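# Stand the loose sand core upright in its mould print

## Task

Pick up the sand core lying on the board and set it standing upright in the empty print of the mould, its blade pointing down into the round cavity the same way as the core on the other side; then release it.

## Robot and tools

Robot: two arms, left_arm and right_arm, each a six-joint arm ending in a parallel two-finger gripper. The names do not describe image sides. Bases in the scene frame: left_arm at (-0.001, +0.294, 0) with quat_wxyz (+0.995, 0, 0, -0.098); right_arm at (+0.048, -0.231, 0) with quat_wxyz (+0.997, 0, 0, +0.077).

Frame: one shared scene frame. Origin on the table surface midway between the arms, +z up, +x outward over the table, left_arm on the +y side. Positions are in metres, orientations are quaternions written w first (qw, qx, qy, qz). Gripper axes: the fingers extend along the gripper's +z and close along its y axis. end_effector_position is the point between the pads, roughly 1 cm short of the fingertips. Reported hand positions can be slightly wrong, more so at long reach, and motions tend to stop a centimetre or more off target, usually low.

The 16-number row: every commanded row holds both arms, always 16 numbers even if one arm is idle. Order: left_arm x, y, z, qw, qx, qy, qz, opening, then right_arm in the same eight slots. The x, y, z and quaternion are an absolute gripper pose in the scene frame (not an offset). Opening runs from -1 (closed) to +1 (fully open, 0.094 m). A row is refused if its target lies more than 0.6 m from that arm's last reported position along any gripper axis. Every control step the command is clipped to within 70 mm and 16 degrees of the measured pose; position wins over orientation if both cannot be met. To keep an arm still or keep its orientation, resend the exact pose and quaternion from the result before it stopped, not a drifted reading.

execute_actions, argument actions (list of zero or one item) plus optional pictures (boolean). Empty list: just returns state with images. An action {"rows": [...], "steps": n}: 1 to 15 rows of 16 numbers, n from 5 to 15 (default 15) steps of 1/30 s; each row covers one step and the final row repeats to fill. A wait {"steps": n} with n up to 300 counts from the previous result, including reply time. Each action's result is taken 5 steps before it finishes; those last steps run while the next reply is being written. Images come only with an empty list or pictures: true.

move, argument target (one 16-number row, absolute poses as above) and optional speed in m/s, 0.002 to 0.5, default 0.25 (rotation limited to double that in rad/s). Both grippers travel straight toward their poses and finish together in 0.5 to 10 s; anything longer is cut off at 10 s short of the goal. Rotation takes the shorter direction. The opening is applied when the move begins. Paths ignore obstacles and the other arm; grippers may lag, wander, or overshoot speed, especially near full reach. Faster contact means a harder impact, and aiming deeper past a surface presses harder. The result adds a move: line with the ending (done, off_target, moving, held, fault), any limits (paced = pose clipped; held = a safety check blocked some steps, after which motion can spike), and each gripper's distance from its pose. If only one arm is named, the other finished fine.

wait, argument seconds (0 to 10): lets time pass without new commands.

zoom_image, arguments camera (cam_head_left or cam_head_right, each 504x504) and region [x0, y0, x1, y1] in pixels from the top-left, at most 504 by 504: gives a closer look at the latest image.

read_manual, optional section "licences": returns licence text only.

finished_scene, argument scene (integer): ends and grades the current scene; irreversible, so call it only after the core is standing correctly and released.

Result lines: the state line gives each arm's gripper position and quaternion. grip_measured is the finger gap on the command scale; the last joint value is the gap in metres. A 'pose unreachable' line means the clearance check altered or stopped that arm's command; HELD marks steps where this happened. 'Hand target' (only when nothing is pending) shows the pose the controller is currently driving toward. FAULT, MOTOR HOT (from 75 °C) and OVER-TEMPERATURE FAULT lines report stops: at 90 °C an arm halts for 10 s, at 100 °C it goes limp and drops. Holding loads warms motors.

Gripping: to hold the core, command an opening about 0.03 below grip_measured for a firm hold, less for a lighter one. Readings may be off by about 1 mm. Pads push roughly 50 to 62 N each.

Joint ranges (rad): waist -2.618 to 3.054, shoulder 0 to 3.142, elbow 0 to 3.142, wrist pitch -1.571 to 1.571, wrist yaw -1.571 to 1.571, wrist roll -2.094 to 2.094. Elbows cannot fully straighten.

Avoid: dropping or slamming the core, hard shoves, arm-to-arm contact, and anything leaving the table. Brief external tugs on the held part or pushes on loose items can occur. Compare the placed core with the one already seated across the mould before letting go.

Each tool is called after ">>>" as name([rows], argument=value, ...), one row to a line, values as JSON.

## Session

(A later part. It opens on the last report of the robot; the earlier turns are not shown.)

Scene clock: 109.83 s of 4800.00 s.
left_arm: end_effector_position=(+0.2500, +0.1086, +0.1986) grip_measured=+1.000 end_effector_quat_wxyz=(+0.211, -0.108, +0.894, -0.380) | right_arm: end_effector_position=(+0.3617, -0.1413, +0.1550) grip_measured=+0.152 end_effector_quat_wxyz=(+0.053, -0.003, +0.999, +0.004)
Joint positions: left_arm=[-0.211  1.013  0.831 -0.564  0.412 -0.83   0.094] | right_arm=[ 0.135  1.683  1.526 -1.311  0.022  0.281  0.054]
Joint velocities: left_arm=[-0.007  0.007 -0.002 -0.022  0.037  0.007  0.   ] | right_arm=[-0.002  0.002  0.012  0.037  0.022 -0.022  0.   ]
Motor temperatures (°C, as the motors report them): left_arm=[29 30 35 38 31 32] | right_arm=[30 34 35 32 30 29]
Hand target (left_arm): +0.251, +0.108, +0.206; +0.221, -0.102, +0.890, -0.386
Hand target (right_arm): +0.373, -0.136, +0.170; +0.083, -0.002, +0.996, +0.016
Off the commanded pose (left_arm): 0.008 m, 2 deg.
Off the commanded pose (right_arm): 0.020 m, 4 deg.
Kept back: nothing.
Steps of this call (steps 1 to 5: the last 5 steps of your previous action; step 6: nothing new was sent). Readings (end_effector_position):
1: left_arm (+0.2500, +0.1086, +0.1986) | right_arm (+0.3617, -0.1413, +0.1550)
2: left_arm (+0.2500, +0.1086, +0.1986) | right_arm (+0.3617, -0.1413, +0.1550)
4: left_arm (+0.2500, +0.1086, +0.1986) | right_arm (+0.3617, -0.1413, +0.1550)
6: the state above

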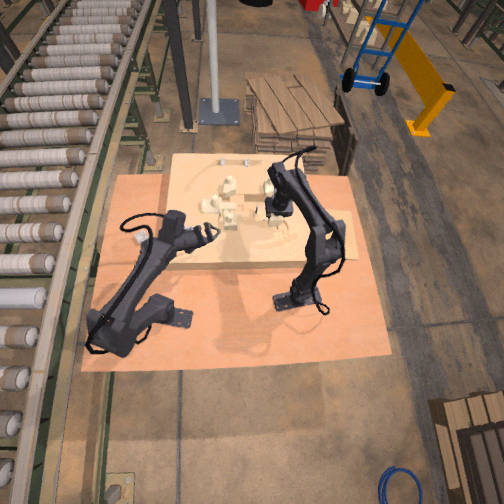

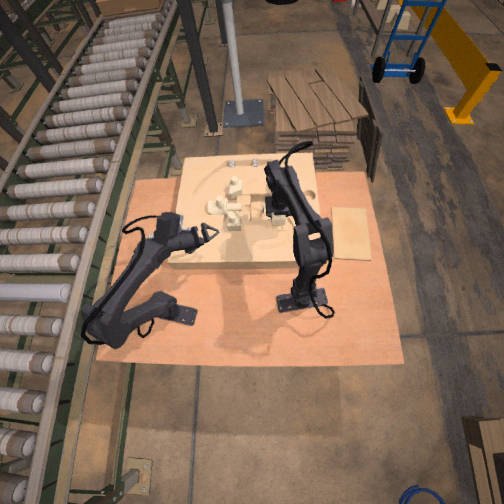

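>>> execute_actions([
  {"rows": [[0.251,0.108,0.206,0.221,-0.102,0.890,-0.386,1,0.3705,-0.1376,0.1660,0.0770,-0.0027,0.9970,0.0112,0.115],[0.251,0.108,0.206,0.221,-0.102,0.890,-0.386,1,0.3675,-0.1396,0.1618,0.0698,-0.0029,0.9975,0.0090,0.115],[0.251,0.108,0.206,0.221,-0.102,0.890,-0.386,1,0.3643,-0.1405,0.1577,0.0626,-0.0030,0.9980,0.0069,0.115],[0.251,0.108,0.206,0.221,-0.102,0.890,-0.386,1,0.3640,-0.1406,0.1564,0.0619,-0.0030,0.9981,0.0067,0.115],[0.251,0.108,0.206,0.221,-0.102,0.890,-0.386,1,0.3638,-0.1407,0.1550,0.0612,-0.0030,0.9981,0.0065,0.115],[0.251,0.108,0.206,0.221,-0.102,0.890,-0.386,1,0.3636,-0.1407,0.1537,0.0605,-0.0030,0.9981,0.0063,0.115],[0.251,0.108,0.206,0.221,-0.102,0.890,-0.386,1,0.3633,-0.1408,0.1523,0.0598,-0.0030,0.9982,0.0061,0.115],[0.251,0.108,0.206,0.221,-0.102,0.890,-0.386,1,0.3631,-0.1409,0.1510,0.0591,-0.0030,0.9982,0.0059,0.115],[0.251,0.108,0.206,0.221,-0.102,0.890,-0.386,1,0.3628,-0.1410,0.1496,0.0584,-0.0030,0.9983,0.0056,0.115],[0.251,0.108,0.206,0.221,-0.102,0.890,-0.386,1,0.3626,-0.1410,0.1483,0.0577,-0.0030,0.9983,0.0054,0.115],[0.251,0.108,0.206,0.221,-0.102,0.890,-0.386,1,0.3624,-0.1411,0.1470,0.0570,-0.0030,0.9984,0.0052,0.115],[0.251,0.108,0.206,0.221,-0.102,0.890,-0.386,1,0.3621,-0.1412,0.1456,0.0563,-0.0030,0.9984,0.0050,0.115],[0.251,0.108,0.206,0.221,-0.102,0.890,-0.386,1,0.3619,-0.1412,0.1443,0.0557,-0.0030,0.9984,0.0048,0.115],[0.251,0.108,0.206,0.221,-0.102,0.890,-0.386,1,0.3617,-0.1413,0.1429,0.0550,-0.0030,0.9985,0.0046,0.115],[0.251,0.108,0.206,0.221,-0.102,0.890,-0.386,1,0.3614,-0.1414,0.1416,0.0543,-0.0030,0.9985,0.0044,0.115]], "steps": 15},
])

>>> execute_actions([
  {"rows": [[0.251,0.108,0.206,0.221,-0.102,0.890,-0.386,1,0.3614,-0.1414,0.1416,0.0543,-0.0030,0.9985,0.0044,0.115]], "steps": 10},
])

>>> execute_actions([
  {"steps": 7},
], pictures=true)

>>> zoom_image(camera="cam_head_left", region=[260, 208, 296, 244])

>>> zoom_image(camera="cam_head_right", region=[262, 208, 298, 244])

Scene clock: 112.93 s of 4800.00 s.
left_arm: end_effector_position=(+0.2500, +0.1086, +0.1986) grip_measured=+1.000 end_effector_quat_wxyz=(+0.211, -0.108, +0.894, -0.380) | right_arm: end_effector_position=(+0.3596, -0.1419, +0.1492) grip_measured=+0.152 end_effector_quat_wxyz=(+0.048, -0.003, +0.999, +0.002)
Joint positions: left_arm=[-0.211  1.013  0.831 -0.564  0.412 -0.83   0.094] | right_arm=[ 0.135  1.683  1.504 -1.299  0.022  0.281  0.054]
Joint velocities: left_arm=[-0.012  0.002  0.007 -0.022 -0.066 -0.007  0.   ] | right_arm=[ 0.002  0.002 -0.183  0.095 -0.095  0.022  0.001]
Motor temperatures (°C, as the motors report them): left_arm=[29 30 35 38 31 32] | right_arm=[30 34 36 32 30 29]
Steps of this call (steps 1 to 83: nothing new was sent; steps 84 to 93: the first 10 steps of this action). Readings (end_effector_position):
84: left_arm (+0.2500, +0.1086, +0.1986) | right_arm (+0.3617, -0.1413, +0.1550)
85: left_arm (+0.2500, +0.1086, +0.1986) | right_arm (+0.3617, -0.1413, +0.1550)
87: left_arm (+0.2500, +0.1086, +0.1986) | right_arm (+0.3617, -0.1413, +0.1550)
91: left_arm (+0.2500, +0.1086, +0.1986) | right_arm (+0.3612, -0.1414, +0.1524)
93: the state above

Scene clock: 113.27 s of 4800.00 s.
left_arm: end_effector_position=(+0.2500, +0.1086, +0.1986) grip_measured=+1.000 end_effector_quat_wxyz=(+0.211, -0.108, +0.894, -0.380) | right_arm: end_effector_position=(+0.3600, -0.1418, +0.1404) grip_measured=+0.152 end_effector_quat_wxyz=(+0.048, -0.003, +0.999, +0.002)
Joint positions: left_arm=[-0.211  1.013  0.831 -0.564  0.412 -0.83   0.094] | right_arm=[ 0.135  1.683  1.469 -1.264  0.022  0.281  0.054]
Joint velocities: left_arm=[0.002 0.002 0.002 0.007 0.007 0.051 0.   ] | right_arm=[ 0.002  0.017 -0.017 -0.007 -0.081 -0.051 -0.001]
Motor temperatures (°C, as the motors report them): left_arm=[29 30 35 38 31 32] | right_arm=[30 34 36 32 30 29]
Off your previous action's commanded pose (left_arm): 0.008 m, 2 deg at its last step (step 5 of this call).
Off your previous action's commanded pose (right_arm): 0.002 m, 1 deg at its last step (step 5 of this call).
Steps of this call (steps 1 to 5: the last 5 steps of your previous action; steps 6 to 10: the first 5 steps of this action). Readings (end_effector_position):
6: left_arm (+0.2500, +0.1086, +0.1986) | right_arm (+0.3598, -0.1418, +0.1419)
7: left_arm (+0.2500, +0.1086, +0.1986) | right_arm (+0.3599, -0.1418, +0.1412)
9: left_arm (+0.2500, +0.1086, +0.1986) | right_arm (+0.3600, -0.1418, +0.1405)
10: the state above

Scene clock: 113.50 s of 4800.00 s.
left_arm: end_effector_position=(+0.2500, +0.1086, +0.1986) grip_measured=+1.000 end_effector_quat_wxyz=(+0.211, -0.108, +0.894, -0.380) | right_arm: end_effector_position=(+0.3600, -0.1418, +0.1404) grip_measured=+0.152 end_effector_quat_wxyz=(+0.048, -0.003, +0.999, +0.002)
Joint positions: left_arm=[-0.211  1.013  0.831 -0.564  0.412 -0.83   0.094] | right_arm=[ 0.135  1.683  1.469 -1.264  0.022  0.281  0.054]
Joint velocities: left_arm=[ 0.002 -0.012  0.012 -0.022  0.007 -0.007  0.   ] | right_arm=[ 0.012  0.002 -0.017 -0.081 -0.037  0.007 -0.001]
Motor temperatures (°C, as the motors report them): left_arm=[29 30 35 38 31 32] | right_arm=[30 34 36 32 30 29]
Hand target (left_arm): +0.251, +0.108, +0.206; +0.221, -0.102, +0.890, -0.386
Hand target (right_arm): +0.361, -0.141, +0.142; +0.054, -0.003, +0.999, +0.005
Off the commanded pose (left_arm): 0.008 m, 2 deg.
Off the commanded pose (right_arm): 0.002 m, 1 deg.
Kept back: nothing.
Steps of this call (steps 1 to 5: the last 5 steps of your previous action; steps 6 to 7: nothing new was sent). Readings (end_effector_position):
1: left_arm (+0.2500, +0.1086, +0.1986) | right_arm (+0.3600, -0.1418, +0.1404)
2: left_arm (+0.2500, +0.1086, +0.1986) | right_arm (+0.3600, -0.1418, +0.1404)
4: left_arm (+0.2500, +0.1086, +0.1986) | right_arm (+0.3600, -0.1418, +0.1404)
7: the state above

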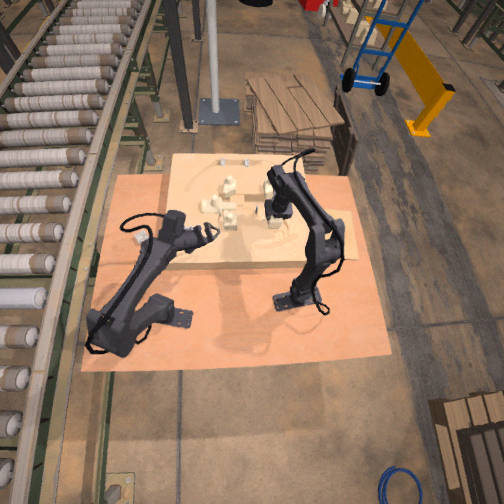

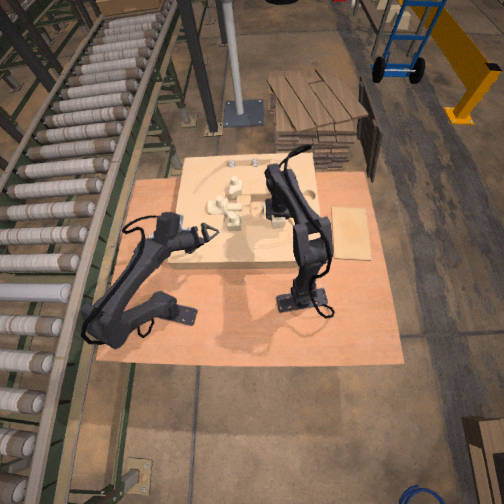

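Region (260, 208, 296, 244) of cam_head_left's 504x504 image, scaled by 14.000, with more detail than that image has.

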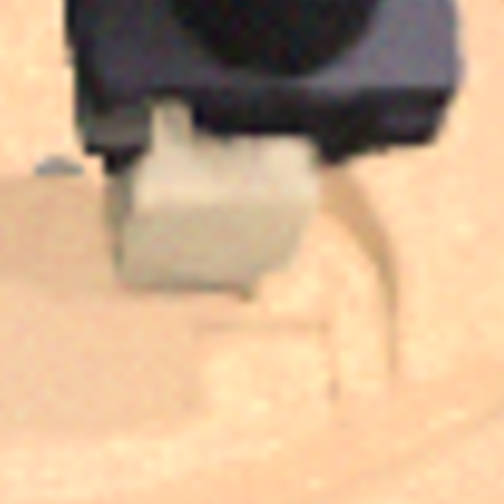

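Region (262, 208, 298, 244) of cam_head_right's 504x504 image, scaled by 14.000, with more detail than that image has.

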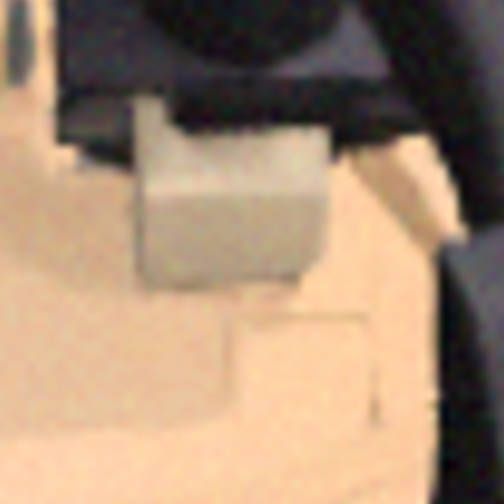

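>>> execute_actions([
  {"rows": [[0.251,0.108,0.206,0.221,-0.102,0.890,-0.386,1,0.3614,-0.1414,0.1404,0.0543,-0.0030,0.9985,0.0044,0.115],[0.251,0.108,0.206,0.221,-0.102,0.890,-0.386,1,0.3614,-0.1414,0.1393,0.0543,-0.0030,0.9985,0.0044,0.115],[0.251,0.108,0.206,0.221,-0.102,0.890,-0.386,1,0.3615,-0.1414,0.1383,0.0543,-0.0030,0.9985,0.0044,0.115],[0.251,0.108,0.206,0.221,-0.102,0.890,-0.386,1,0.3615,-0.1414,0.1374,0.0543,-0.0030,0.9985,0.0044,0.115],[0.251,0.108,0.206,0.221,-0.102,0.890,-0.386,1,0.3615,-0.1414,0.1365,0.0543,-0.0030,0.9985,0.0044,0.115],[0.251,0.108,0.206,0.221,-0.102,0.890,-0.386,1,0.3615,-0.1414,0.1356,0.0543,-0.0030,0.9985,0.0044,0.115],[0.251,0.108,0.206,0.221,-0.102,0.890,-0.386,1,0.3616,-0.1414,0.1347,0.0543,-0.0030,0.9985,0.0044,0.115],[0.251,0.108,0.206,0.221,-0.102,0.890,-0.386,1,0.3616,-0.1414,0.1338,0.0543,-0.0030,0.9985,0.0044,0.115],[0.251,0.108,0.206,0.221,-0.102,0.890,-0.386,1,0.3616,-0.1414,0.1329,0.0543,-0.0030,0.9985,0.0044,0.115],[0.251,0.108,0.206,0.221,-0.102,0.890,-0.386,1,0.3616,-0.1414,0.1320,0.0543,-0.0030,0.9985,0.0044,0.115],[0.251,0.108,0.206,0.221,-0.102,0.890,-0.386,1,0.3617,-0.1414,0.1311,0.0543,-0.0030,0.9985,0.0044,0.115],[0.251,0.108,0.206,0.221,-0.102,0.890,-0.386,1,0.3617,-0.1414,0.1302,0.0543,-0.0030,0.9985,0.0044,0.115],[0.251,0.108,0.206,0.221,-0.102,0.890,-0.386,1,0.3617,-0.1414,0.1293,0.0543,-0.0030,0.9985,0.0044,0.115],[0.251,0.108,0.206,0.221,-0.102,0.890,-0.386,1,0.3617,-0.1414,0.1284,0.0543,-0.0030,0.9985,0.0044,0.115],[0.251,0.108,0.206,0.221,-0.102,0.890,-0.386,1,0.3617,-0.1414,0.1275,0.0543,-0.0030,0.9985,0.0044,0.115]], "steps": 15},
])

>>> execute_actions([
  {"rows": [[0.251,0.108,0.206,0.221,-0.102,0.890,-0.386,1,0.3617,-0.1414,0.1275,0.0543,-0.0030,0.9985,0.0044,0.115]], "steps": 9},
])

Scene clock: 114.60 s of 4800.00 s.
left_arm: end_effector_position=(+0.2500, +0.1086, +0.1986) grip_measured=+1.000 end_effector_quat_wxyz=(+0.211, -0.108, +0.894, -0.380) | right_arm: end_effector_position=(+0.3611, -0.1414, +0.1336) grip_measured=+0.152 end_effector_quat_wxyz=(+0.050, -0.003, +0.999, +0.003)
Joint positions: left_arm=[-0.211  1.013  0.831 -0.564  0.412 -0.83   0.094] | right_arm=[ 0.135  1.683  1.442 -1.233  0.022  0.281  0.054]
Joint velocities: left_arm=[ 0.002  0.007 -0.002 -0.022  0.007  0.007  0.   ] | right_arm=[-0.002  0.007 -0.066  0.183 -0.037  0.007 -0.002]
Motor temperatures (°C, as the motors report them): left_arm=[29 30 35 38 31 32] | right_arm=[30 34 36 32 30 29]
Steps of this call (steps 1 to 23: nothing new was sent; steps 24 to 33: the first 10 steps of this action). Readings (end_effector_position):
24: left_arm (+0.2500, +0.1086, +0.1986) | right_arm (+0.3600, -0.1418, +0.1404)
25: left_arm (+0.2500, +0.1086, +0.1986) | right_arm (+0.3601, -0.1417, +0.1404)
27: left_arm (+0.2500, +0.1086, +0.1986) | right_arm (+0.3599, -0.1418, +0.1392)
31: left_arm (+0.2500, +0.1086, +0.1986) | right_arm (+0.3602, -0.1417, +0.1347)
33: the state above

Scene clock: 114.90 s of 4800.00 s.
left_arm: end_effector_position=(+0.2500, +0.1086, +0.1986) grip_measured=+1.000 end_effector_quat_wxyz=(+0.211, -0.108, +0.894, -0.380) | right_arm: end_effector_position=(+0.3617, -0.1413, +0.1271) grip_measured=+0.152 end_effector_quat_wxyz=(+0.051, -0.003, +0.999, +0.003)
Joint positions: left_arm=[-0.211  1.013  0.831 -0.564  0.412 -0.83   0.094] | right_arm=[ 0.135  1.683  1.416 -1.204  0.022  0.281  0.054]
Joint velocities: left_arm=[-0.012 -0.007 -0.002 -0.022 -0.007 -0.037  0.   ] | right_arm=[-0.002 -0.017  0.007  0.037 -0.051  0.007 -0.001]
Motor temperatures (°C, as the motors report them): left_arm=[29 30 35 38 31 32] | right_arm=[30 34 36 32 30 29]
Off your previous action's commanded pose (left_arm): 0.008 m, 2 deg at its last step (step 5 of this call).
Off your previous action's commanded pose (right_arm): 0.002 m, 0 deg at its last step (step 5 of this call).
Steps of this call (steps 1 to 5: the last 5 steps of your previous action; steps 6 to 9: the first 4 steps of this action). Readings (end_effector_position):
6: left_arm (+0.2500, +0.1086, +0.1986) | right_arm (+0.3617, -0.1413, +0.1283)
7: left_arm (+0.2500, +0.1086, +0.1986) | right_arm (+0.3617, -0.1413, +0.1277)
9: the state above

>>> execute_actions([
  {"rows": [[0.251,0.108,0.206,0.221,-0.102,0.890,-0.386,1,0.3617,-0.1414,0.1263,0.0543,-0.0030,0.9985,0.0044,0.115],[0.251,0.108,0.206,0.221,-0.102,0.890,-0.386,1,0.3617,-0.1414,0.1251,0.0543,-0.0030,0.9985,0.0044,0.115],[0.251,0.108,0.206,0.221,-0.102,0.890,-0.386,1,0.3617,-0.1414,0.1240,0.0543,-0.0030,0.9985,0.0044,0.115],[0.251,0.108,0.206,0.221,-0.102,0.890,-0.386,1,0.3617,-0.1414,0.1229,0.0543,-0.0030,0.9985,0.0044,0.115],[0.251,0.108,0.206,0.221,-0.102,0.890,-0.386,1,0.3617,-0.1414,0.1218,0.0543,-0.0030,0.9985,0.0044,0.115],[0.251,0.108,0.206,0.221,-0.102,0.890,-0.386,1,0.3617,-0.1414,0.1207,0.0543,-0.0030,0.9985,0.0044,0.115],[0.251,0.108,0.206,0.221,-0.102,0.890,-0.386,1,0.3617,-0.1414,0.1196,0.0543,-0.0030,0.9985,0.0044,0.115],[0.251,0.108,0.206,0.221,-0.102,0.890,-0.386,1,0.3617,-0.1414,0.1186,0.0543,-0.0030,0.9985,0.0044,0.115],[0.251,0.108,0.206,0.221,-0.102,0.890,-0.386,1,0.3617,-0.1414,0.1176,0.0543,-0.0030,0.9985,0.0044,0.115],[0.251,0.108,0.206,0.221,-0.102,0.890,-0.386,1,0.3617,-0.1414,0.1166,0.0543,-0.0030,0.9985,0.0044,0.115],[0.251,0.108,0.206,0.221,-0.102,0.890,-0.386,1,0.3617,-0.1414,0.1156,0.0543,-0.0030,0.9985,0.0044,0.115],[0.251,0.108,0.206,0.221,-0.102,0.890,-0.386,1,0.3617,-0.1414,0.1146,0.0543,-0.0030,0.9985,0.0044,0.115],[0.251,0.108,0.206,0.221,-0.102,0.890,-0.386,1,0.3617,-0.1414,0.1136,0.0543,-0.0030,0.9985,0.0044,0.115],[0.251,0.108,0.206,0.221,-0.102,0.890,-0.386,1,0.3617,-0.1414,0.1126,0.0543,-0.0030,0.9985,0.0044,0.115],[0.251,0.108,0.206,0.221,-0.102,0.890,-0.386,1,0.3617,-0.1414,0.1116,0.0543,-0.0030,0.9985,0.0044,0.115]], "steps": 15},
])

>>> execute_actions([
  {"rows": [[0.251,0.108,0.206,0.221,-0.102,0.890,-0.386,1,0.3617,-0.1414,0.1116,0.0543,-0.0030,0.9985,0.0044,0.115]], "steps": 10},
], pictures=true)

>>> zoom_image(camera="cam_head_left", region=[260, 208, 296, 244])

>>> zoom_image(camera="cam_head_right", region=[262, 208, 298, 244])

Scene clock: 115.87 s of 4800.00 s.
left_arm: end_effector_position=(+0.2500, +0.1086, +0.1986) grip_measured=+1.000 end_effector_quat_wxyz=(+0.211, -0.108, +0.894, -0.380) | right_arm: end_effector_position=(+0.3623, -0.1412, +0.1198) grip_measured=+0.152 end_effector_quat_wxyz=(+0.053, -0.003, +0.999, +0.004)
Joint positions: left_arm=[-0.211  1.013  0.831 -0.564  0.412 -0.83   0.094] | right_arm=[ 0.135  1.683  1.386 -1.171  0.023  0.281  0.054]
Joint velocities: left_arm=[-0.002 -0.002 -0.002 -0.037 -0.037 -0.037  0.   ] | right_arm=[-0.007  0.007 -0.022 -0.007  0.007  0.066 -0.001]
Motor temperatures (°C, as the motors report them): left_arm=[29 30 35 38 31 32] | right_arm=[30 34 35 32 30 29]
Off your previous action's commanded pose (left_arm): 0.008 m, 2 deg at its last step (step 5 of this call).
Off your previous action's commanded pose (right_arm): 0.000 m, 0 deg at its last step (step 5 of this call).
Steps of this call (steps 1 to 5: the last 5 steps of your previous action; steps 6 to 19: nothing new was sent; steps 20 to 29: the first 10 steps of this action). Readings (end_effector_position):
20: left_arm (+0.2500, +0.1086, +0.1986) | right_arm (+0.3618, -0.1412, +0.1270)
21: left_arm (+0.2500, +0.1086, +0.1986) | right_arm (+0.3619, -0.1412, +0.1271)
23: left_arm (+0.2500, +0.1086, +0.1986) | right_arm (+0.3618, -0.1412, +0.1257)
27: left_arm (+0.2500, +0.1086, +0.1986) | right_arm (+0.3622, -0.1411, +0.1210)
29: the state above

Scene clock: 116.20 s of 4800.00 s.
left_arm: end_effector_position=(+0.2500, +0.1086, +0.1986) grip_measured=+1.000 end_effector_quat_wxyz=(+0.211, -0.108, +0.894, -0.380) | right_arm: end_effector_position=(+0.3621, -0.1411, +0.1192) grip_measured=+0.152 end_effector_quat_wxyz=(+0.053, -0.003, +0.999, +0.004)
Joint positions: left_arm=[-0.211  1.013  0.831 -0.564  0.412 -0.83   0.094] | right_arm=[ 0.135  1.683  1.384 -1.169  0.022  0.281  0.054]
Joint velocities: left_arm=[ 0.012 -0.002 -0.017  0.037  0.007 -0.022  0.   ] | right_arm=[ 0.012  0.007  0.012 -0.022 -0.066  0.022 -0.   ]
Motor temperatures (°C, as the motors report them): left_arm=[29 30 35 38 31 32] | right_arm=[30 34 35 32 30 29]
Off your previous action's commanded pose (left_arm): 0.008 m, 2 deg at its last step (step 5 of this call).
Off your previous action's commanded pose (right_arm): 0.008 m, 0 deg at its last step (step 5 of this call).
Steps of this call (steps 1 to 5: the last 5 steps of your previous action; steps 6 to 10: the first 5 steps of this action). Readings (end_effector_position):
6: left_arm (+0.2500, +0.1086, +0.1986) | right_arm (+0.3621, -0.1411, +0.1192)
7: left_arm (+0.2500, +0.1086, +0.1986) | right_arm (+0.3621, -0.1411, +0.1192)
9: left_arm (+0.2500, +0.1086, +0.1986) | right_arm (+0.3621, -0.1411, +0.1192)
10: the state above

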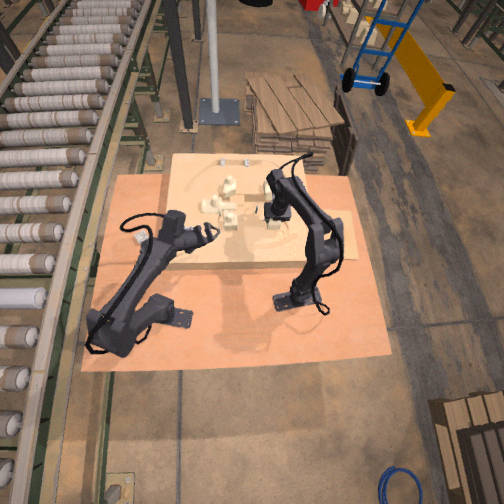

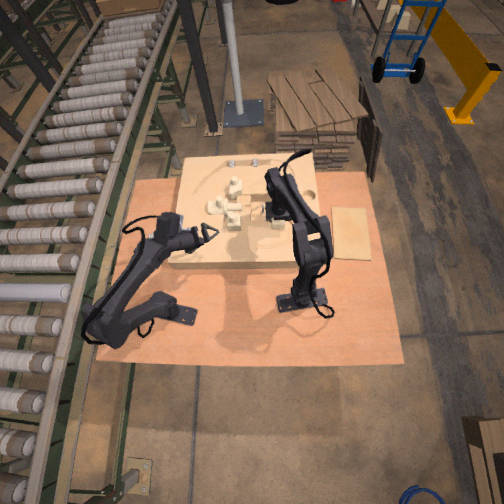

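Region (260, 208, 296, 244) of cam_head_left's 504x504 image, scaled by 14.000, with more detail than that image has.

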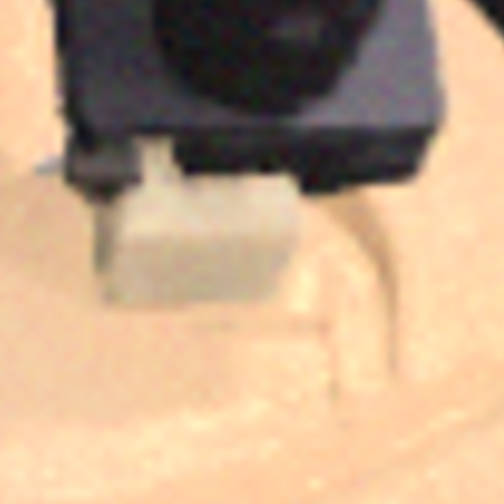

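Region (262, 208, 298, 244) of cam_head_right's 504x504 image, scaled by 14.000, with more detail than that image has.

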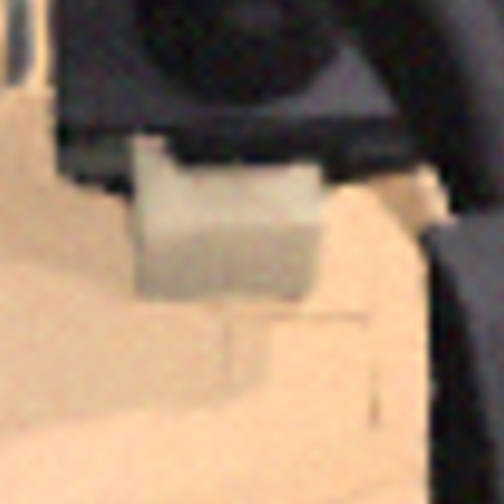

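>>> execute_actions([
  {"rows": [[0.251,0.108,0.206,0.221,-0.102,0.890,-0.386,1,0.3619,-0.1413,0.1145,0.0543,-0.0030,0.9985,0.0044,0.115],[0.251,0.108,0.206,0.221,-0.102,0.890,-0.386,1,0.3621,-0.1412,0.1175,0.0543,-0.0030,0.9985,0.0044,0.115],[0.251,0.108,0.206,0.221,-0.102,0.890,-0.386,1,0.3625,-0.1411,0.1200,0.0545,-0.0030,0.9985,0.0044,0.125],[0.251,0.108,0.206,0.221,-0.102,0.890,-0.386,1,0.3625,-0.1411,0.1200,0.0545,-0.0030,0.9985,0.0044,0.137],[0.251,0.108,0.206,0.221,-0.102,0.890,-0.386,1,0.3625,-0.1411,0.1200,0.0545,-0.0030,0.9985,0.0044,0.15],[0.251,0.108,0.206,0.221,-0.102,0.890,-0.386,1,0.3625,-0.1411,0.1200,0.0545,-0.0030,0.9985,0.0044,0.165],[0.251,0.108,0.206,0.221,-0.102,0.890,-0.386,1,0.3625,-0.1411,0.1200,0.0545,-0.0030,0.9985,0.0044,0.19],[0.251,0.108,0.206,0.221,-0.102,0.890,-0.386,1,0.3625,-0.1411,0.1200,0.0545,-0.0030,0.9985,0.0044,0.23],[0.251,0.108,0.206,0.221,-0.102,0.890,-0.386,1,0.3625,-0.1411,0.1200,0.0545,-0.0030,0.9985,0.0044,0.29],[0.251,0.108,0.206,0.221,-0.102,0.890,-0.386,1,0.3625,-0.1411,0.1200,0.0545,-0.0030,0.9985,0.0044,0.36],[0.251,0.108,0.206,0.221,-0.102,0.890,-0.386,1,0.3645,-0.1404,0.1222,0.0580,-0.0030,0.9983,0.0055,0.44],[0.251,0.108,0.206,0.221,-0.102,0.890,-0.386,1,0.3665,-0.1398,0.1244,0.0615,-0.0030,0.9981,0.0066,0.52],[0.251,0.108,0.206,0.221,-0.102,0.890,-0.386,1,0.3685,-0.1392,0.1266,0.0650,-0.0030,0.9979,0.0076,0.58],[0.251,0.108,0.206,0.221,-0.102,0.890,-0.386,1,0.3703,-0.1386,0.1285,0.0685,-0.0030,0.9976,0.0087,0.62],[0.251,0.108,0.206,0.221,-0.102,0.890,-0.386,1,0.3720,-0.1381,0.1305,0.0720,-0.0030,0.9974,0.0097,0.65]], "steps": 15},
])

>>> execute_actions([
  {"rows": [[0.251,0.108,0.206,0.221,-0.102,0.890,-0.386,1,0.3720,-0.1381,0.134,0.0720,-0.0030,0.9974,0.0097,0.65],[0.251,0.108,0.206,0.221,-0.102,0.890,-0.386,1,0.3720,-0.1381,0.138,0.0720,-0.0030,0.9974,0.0097,0.65],[0.251,0.108,0.206,0.221,-0.102,0.890,-0.386,1,0.3720,-0.1381,0.143,0.0720,-0.0030,0.9974,0.0097,0.65],[0.251,0.108,0.206,0.221,-0.102,0.890,-0.386,1,0.3720,-0.1381,0.1485,0.0720,-0.0030,0.9974,0.0097,0.65],[0.251,0.108,0.206,0.221,-0.102,0.890,-0.386,1,0.3720,-0.1381,0.1545,0.0720,-0.0030,0.9974,0.0097,0.65],[0.251,0.108,0.206,0.221,-0.102,0.890,-0.386,1,0.3720,-0.1381,0.1605,0.0720,-0.0030,0.9974,0.0097,0.65],[0.251,0.108,0.206,0.221,-0.102,0.890,-0.386,1,0.3720,-0.1381,0.1665,0.0720,-0.0030,0.9974,0.0097,0.65],[0.251,0.108,0.206,0.221,-0.102,0.890,-0.386,1,0.3720,-0.1381,0.1725,0.0730,-0.0030,0.9973,0.0100,0.65],[0.251,0.108,0.206,0.221,-0.102,0.890,-0.386,1,0.3720,-0.1381,0.1785,0.0750,-0.0030,0.9971,0.0105,0.65],[0.251,0.108,0.206,0.221,-0.102,0.890,-0.386,1,0.3720,-0.1381,0.1845,0.0770,-0.0030,0.9970,0.0110,0.65],[0.251,0.108,0.206,0.221,-0.102,0.890,-0.386,1,0.3720,-0.1381,0.1905,0.0790,-0.0030,0.9968,0.0115,0.65],[0.251,0.108,0.206,0.221,-0.102,0.890,-0.386,1,0.3720,-0.1381,0.196,0.0810,-0.0030,0.9966,0.0120,0.65],[0.251,0.108,0.206,0.221,-0.102,0.890,-0.386,1,0.3720,-0.1381,0.201,0.0830,-0.0030,0.9965,0.0125,0.65],[0.251,0.108,0.206,0.221,-0.102,0.890,-0.386,1,0.3720,-0.1381,0.2055,0.0850,-0.0030,0.9963,0.0130,0.65],[0.251,0.108,0.206,0.221,-0.102,0.890,-0.386,1,0.3720,-0.1381,0.209,0.0870,-0.0030,0.9961,0.0135,0.65]], "steps": 15},
])

>>> execute_actions([
  {"rows": [[0.251,0.108,0.206,0.221,-0.102,0.890,-0.386,1,0.3720,-0.1381,0.212,0.0885,-0.0030,0.9960,0.0138,0.65],[0.251,0.108,0.206,0.221,-0.102,0.890,-0.386,1,0.3720,-0.1381,0.214,0.0895,-0.0030,0.9959,0.0140,0.65],[0.251,0.108,0.206,0.221,-0.102,0.890,-0.386,1,0.3720,-0.1381,0.215,0.0900,-0.0030,0.9958,0.0142,0.65]], "steps": 10},
], pictures=true)

>>> zoom_image(camera="cam_head_left", region=[250, 196, 300, 246])

>>> zoom_image(camera="cam_head_right", region=[252, 196, 302, 246])

Scene clock: 119.47 s of 4800.00 s.
left_arm: end_effector_position=(+0.2500, +0.1086, +0.1986) grip_measured=+1.000 end_effector_quat_wxyz=(+0.211, -0.108, +0.894, -0.380) | right_arm: end_effector_position=(+0.3619, -0.1409, +0.1192) grip_measured=+0.324 end_effector_quat_wxyz=(+0.052, -0.003, +0.999, +0.004)
Joint positions: left_arm=[-0.211  1.013  0.831 -0.564  0.412 -0.83   0.094] | right_arm=[ 0.135  1.683  1.384 -1.17   0.021  0.281  0.062]
Joint velocities: left_arm=[-0.007  0.012 -0.007  0.022  0.022  0.022  0.   ] | right_arm=[ 0.012 -0.002  0.002  0.022  0.037 -0.037  0.071]
Motor temperatures (°C, as the motors report them): left_arm=[29 30 35 38 31 32] | right_arm=[30 34 35 32 30 29]
Off your previous action's commanded pose (left_arm): 0.008 m, 2 deg at its last step (step 5 of this call).
Off your previous action's commanded pose (right_arm): 0.008 m, 0 deg at its last step (step 5 of this call).
Steps of this call (steps 1 to 5: the last 5 steps of your previous action; steps 6 to 88: nothing new was sent; steps 89 to 98: the first 10 steps of this action). Readings (end_effector_position):
89: left_arm (+0.2500, +0.1086, +0.1986) | right_arm (+0.3621, -0.1411, +0.1192)
90: left_arm (+0.2500, +0.1086, +0.1986) | right_arm (+0.3621, -0.1411, +0.1192)
92: left_arm (+0.2500, +0.1086, +0.1986) | right_arm (+0.3621, -0.1411, +0.1192)
96: left_arm (+0.2500, +0.1086, +0.1986) | right_arm (+0.3619, -0.1409, +0.1192)
98: the state above

Scene clock: 119.97 s of 4800.00 s.
left_arm: end_effector_position=(+0.2500, +0.1086, +0.1986) grip_measured=+1.000 end_effector_quat_wxyz=(+0.211, -0.108, +0.894, -0.380) | right_arm: end_effector_position=(+0.3757, -0.1368, +0.1640) grip_measured=+0.648 end_effector_quat_wxyz=(+0.082, -0.003, +0.997, +0.013)
Joint positions: left_arm=[-0.211  1.013  0.831 -0.564  0.412 -0.83   0.094] | right_arm=[ 0.135  1.683  1.554 -1.276  0.021  0.281  0.077]
Joint velocities: left_arm=[ 0.007 -0.002 -0.012 -0.066  0.007 -0.007  0.   ] | right_arm=[ 0.002  0.002  0.711 -0.52  -0.022 -0.022 -0.   ]
Motor temperatures (°C, as the motors report them): left_arm=[29 30 35 38 31 32] | right_arm=[30 34 35 32 30 29]
Off your previous action's commanded pose (left_arm): 0.008 m, 2 deg at its last step (step 5 of this call).
Off your previous action's commanded pose (right_arm): 0.015 m, 2 deg at its last step (step 5 of this call).
Steps of this call (steps 1 to 5: the last 5 steps of your previous action; steps 6 to 15: the first 10 steps of this action). Readings (end_effector_position):
6: left_arm (+0.2500, +0.1086, +0.1986) | right_arm (+0.3619, -0.1409, +0.1196)
7: left_arm (+0.2500, +0.1086, +0.1986) | right_arm (+0.3623, -0.1408, +0.1211)
9: left_arm (+0.2500, +0.1086, +0.1986) | right_arm (+0.3644, -0.1402, +0.1273)
13: left_arm (+0.2500, +0.1086, +0.1986) | right_arm (+0.3722, -0.1379, +0.1506)
15: the state above

Scene clock: 120.30 s of 4800.00 s.
left_arm: end_effector_position=(+0.2500, +0.1086, +0.1986) grip_measured=+1.000 end_effector_quat_wxyz=(+0.211, -0.108, +0.894, -0.380) | right_arm: end_effector_position=(+0.3764, -0.1366, +0.2098) grip_measured=+0.648 end_effector_quat_wxyz=(+0.101, -0.003, +0.995, +0.019)
Joint positions: left_arm=[-0.211  1.013  0.831 -0.564  0.412 -0.83   0.094] | right_arm=[ 0.135  1.683  1.732 -1.415  0.021  0.281  0.077]
Joint velocities: left_arm=[-0.007 -0.002 -0.037 -0.007 -0.022 -0.051  0.   ] | right_arm=[ 0.017 -0.007  0.134 -0.125  0.051  0.007 -0.002]
Motor temperatures (°C, as the motors report them): left_arm=[29 30 35 38 31 32] | right_arm=[30 34 35 32 30 29]
Off your previous action's commanded pose (left_arm): 0.008 m, 2 deg at its last step (step 5 of this call).
Off your previous action's commanded pose (right_arm): 0.017 m, 1 deg at its last step (step 5 of this call).
Steps of this call (steps 1 to 5: the last 5 steps of your previous action; steps 6 to 10: the first 5 steps of this action). Readings (end_effector_position):
6: left_arm (+0.2500, +0.1086, +0.1986) | right_arm (+0.3785, -0.1360, +0.1986)
7: left_arm (+0.2500, +0.1086, +0.1986) | right_arm (+0.3784, -0.1360, +0.2028)
9: left_arm (+0.2500, +0.1086, +0.1986) | right_arm (+0.3772, -0.1364, +0.2084)
10: the state above

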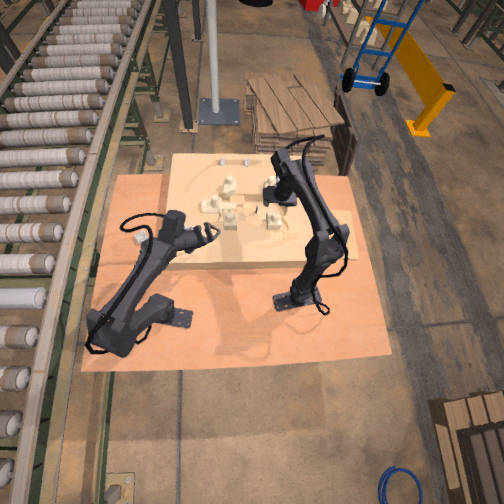

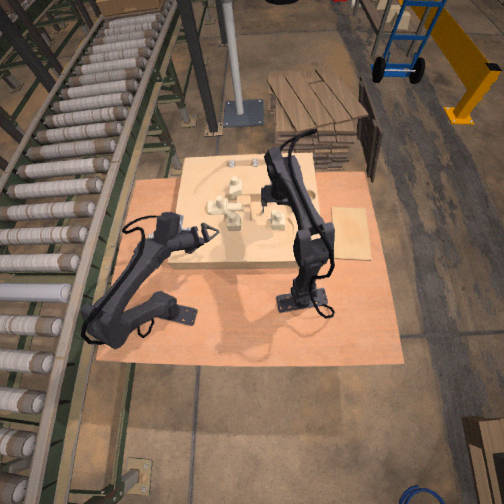

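Region (250, 196, 300, 246) of cam_head_left's 504x504 image, scaled by 10.080, with more detail than that image has.

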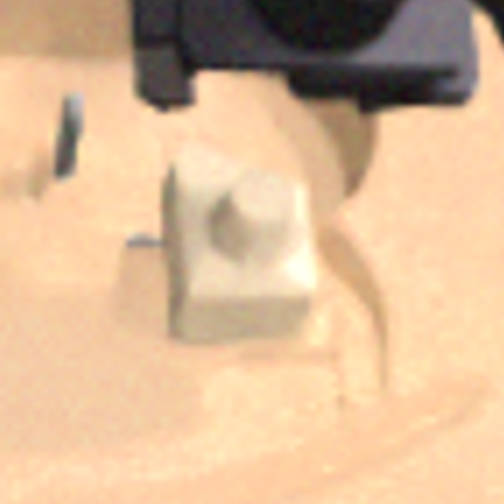

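Region (252, 196, 302, 246) of cam_head_right's 504x504 image, scaled by 10.080, with more detail than that image has.

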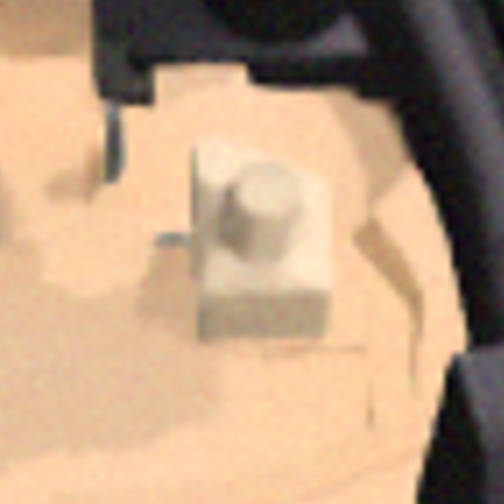

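>>> execute_actions(actions=[])

>>> zoom_image(camera="cam_head_left", region=[215, 200, 295, 240])

>>> zoom_image(camera="cam_head_right", region=[218, 200, 298, 240])

Scene clock: 120.53 s of 4800.00 s.
left_arm: end_effector_position=(+0.2500, +0.1086, +0.1986) grip_measured=+1.000 end_effector_quat_wxyz=(+0.211, -0.108, +0.894, -0.380) | right_arm: end_effector_position=(+0.3692, -0.1388, +0.2094) grip_measured=+0.648 end_effector_quat_wxyz=(+0.087, -0.003, +0.996, +0.015)
Joint positions: left_arm=[-0.211  1.013  0.831 -0.564  0.412 -0.83   0.094] | right_arm=[ 0.135  1.683  1.736 -1.448  0.021  0.281  0.077]
Joint velocities: left_arm=[-0.002 -0.007 -0.002 -0.051  0.037 -0.007  0.   ] | right_arm=[-0.017  0.012  0.007 -0.081 -0.022 -0.081 -0.001]
Motor temperatures (°C, as the motors report them): left_arm=[29 30 35 38 31 32] | right_arm=[30 34 35 32 30 29]
Hand target (left_arm): +0.251, +0.108, +0.206; +0.221, -0.102, +0.890, -0.386
Hand target (right_arm): +0.371, -0.138, +0.215; +0.090, -0.003, +0.996, +0.014
Off the commanded pose (left_arm): 0.008 m, 2 deg.
Off the commanded pose (right_arm): 0.006 m, 0 deg.
Kept back: nothing.
Steps of this call (steps 1 to 5: the last 5 steps of your previous action; steps 6 to 7: nothing new was sent). Readings (end_effector_position):
1: left_arm (+0.2500, +0.1086, +0.1986) | right_arm (+0.3753, -0.1370, +0.2104)
2: left_arm (+0.2500, +0.1086, +0.1986) | right_arm (+0.3740, -0.1373, +0.2103)
4: left_arm (+0.2500, +0.1086, +0.1986) | right_arm (+0.3715, -0.1381, +0.2098)
7: the state above

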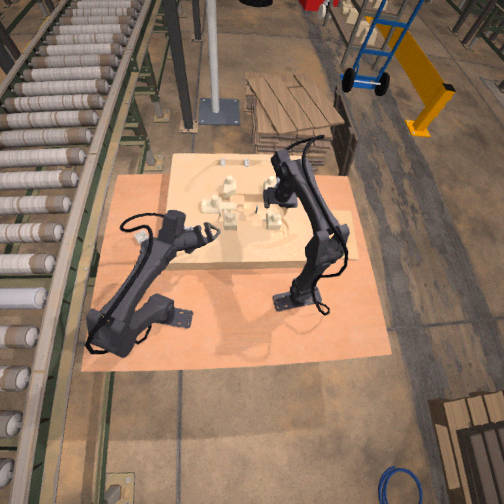

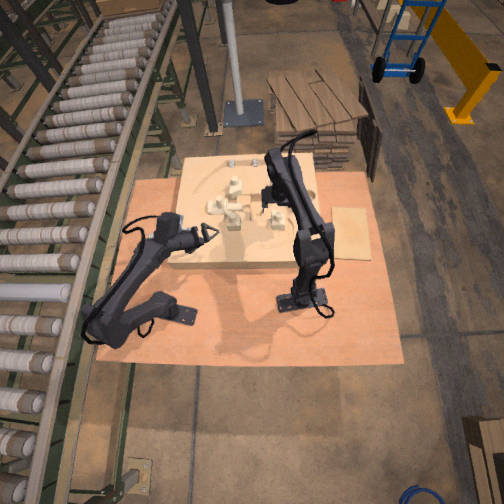

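Region (215, 200, 295, 240) of cam_head_left's 504x504 image, scaled by 6.300, with more detail than that image has.

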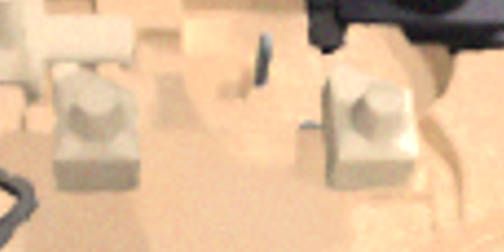

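Region (218, 200, 298, 240) of cam_head_right's 504x504 image, scaled by 6.300, with more detail than that image has.

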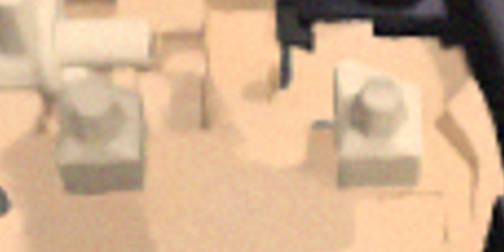

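The core is standing upright in its print, level with the reference core beside it, and the gripper is clear.

>>> finished_scene(scene=2)

The scene is finished: the task was done.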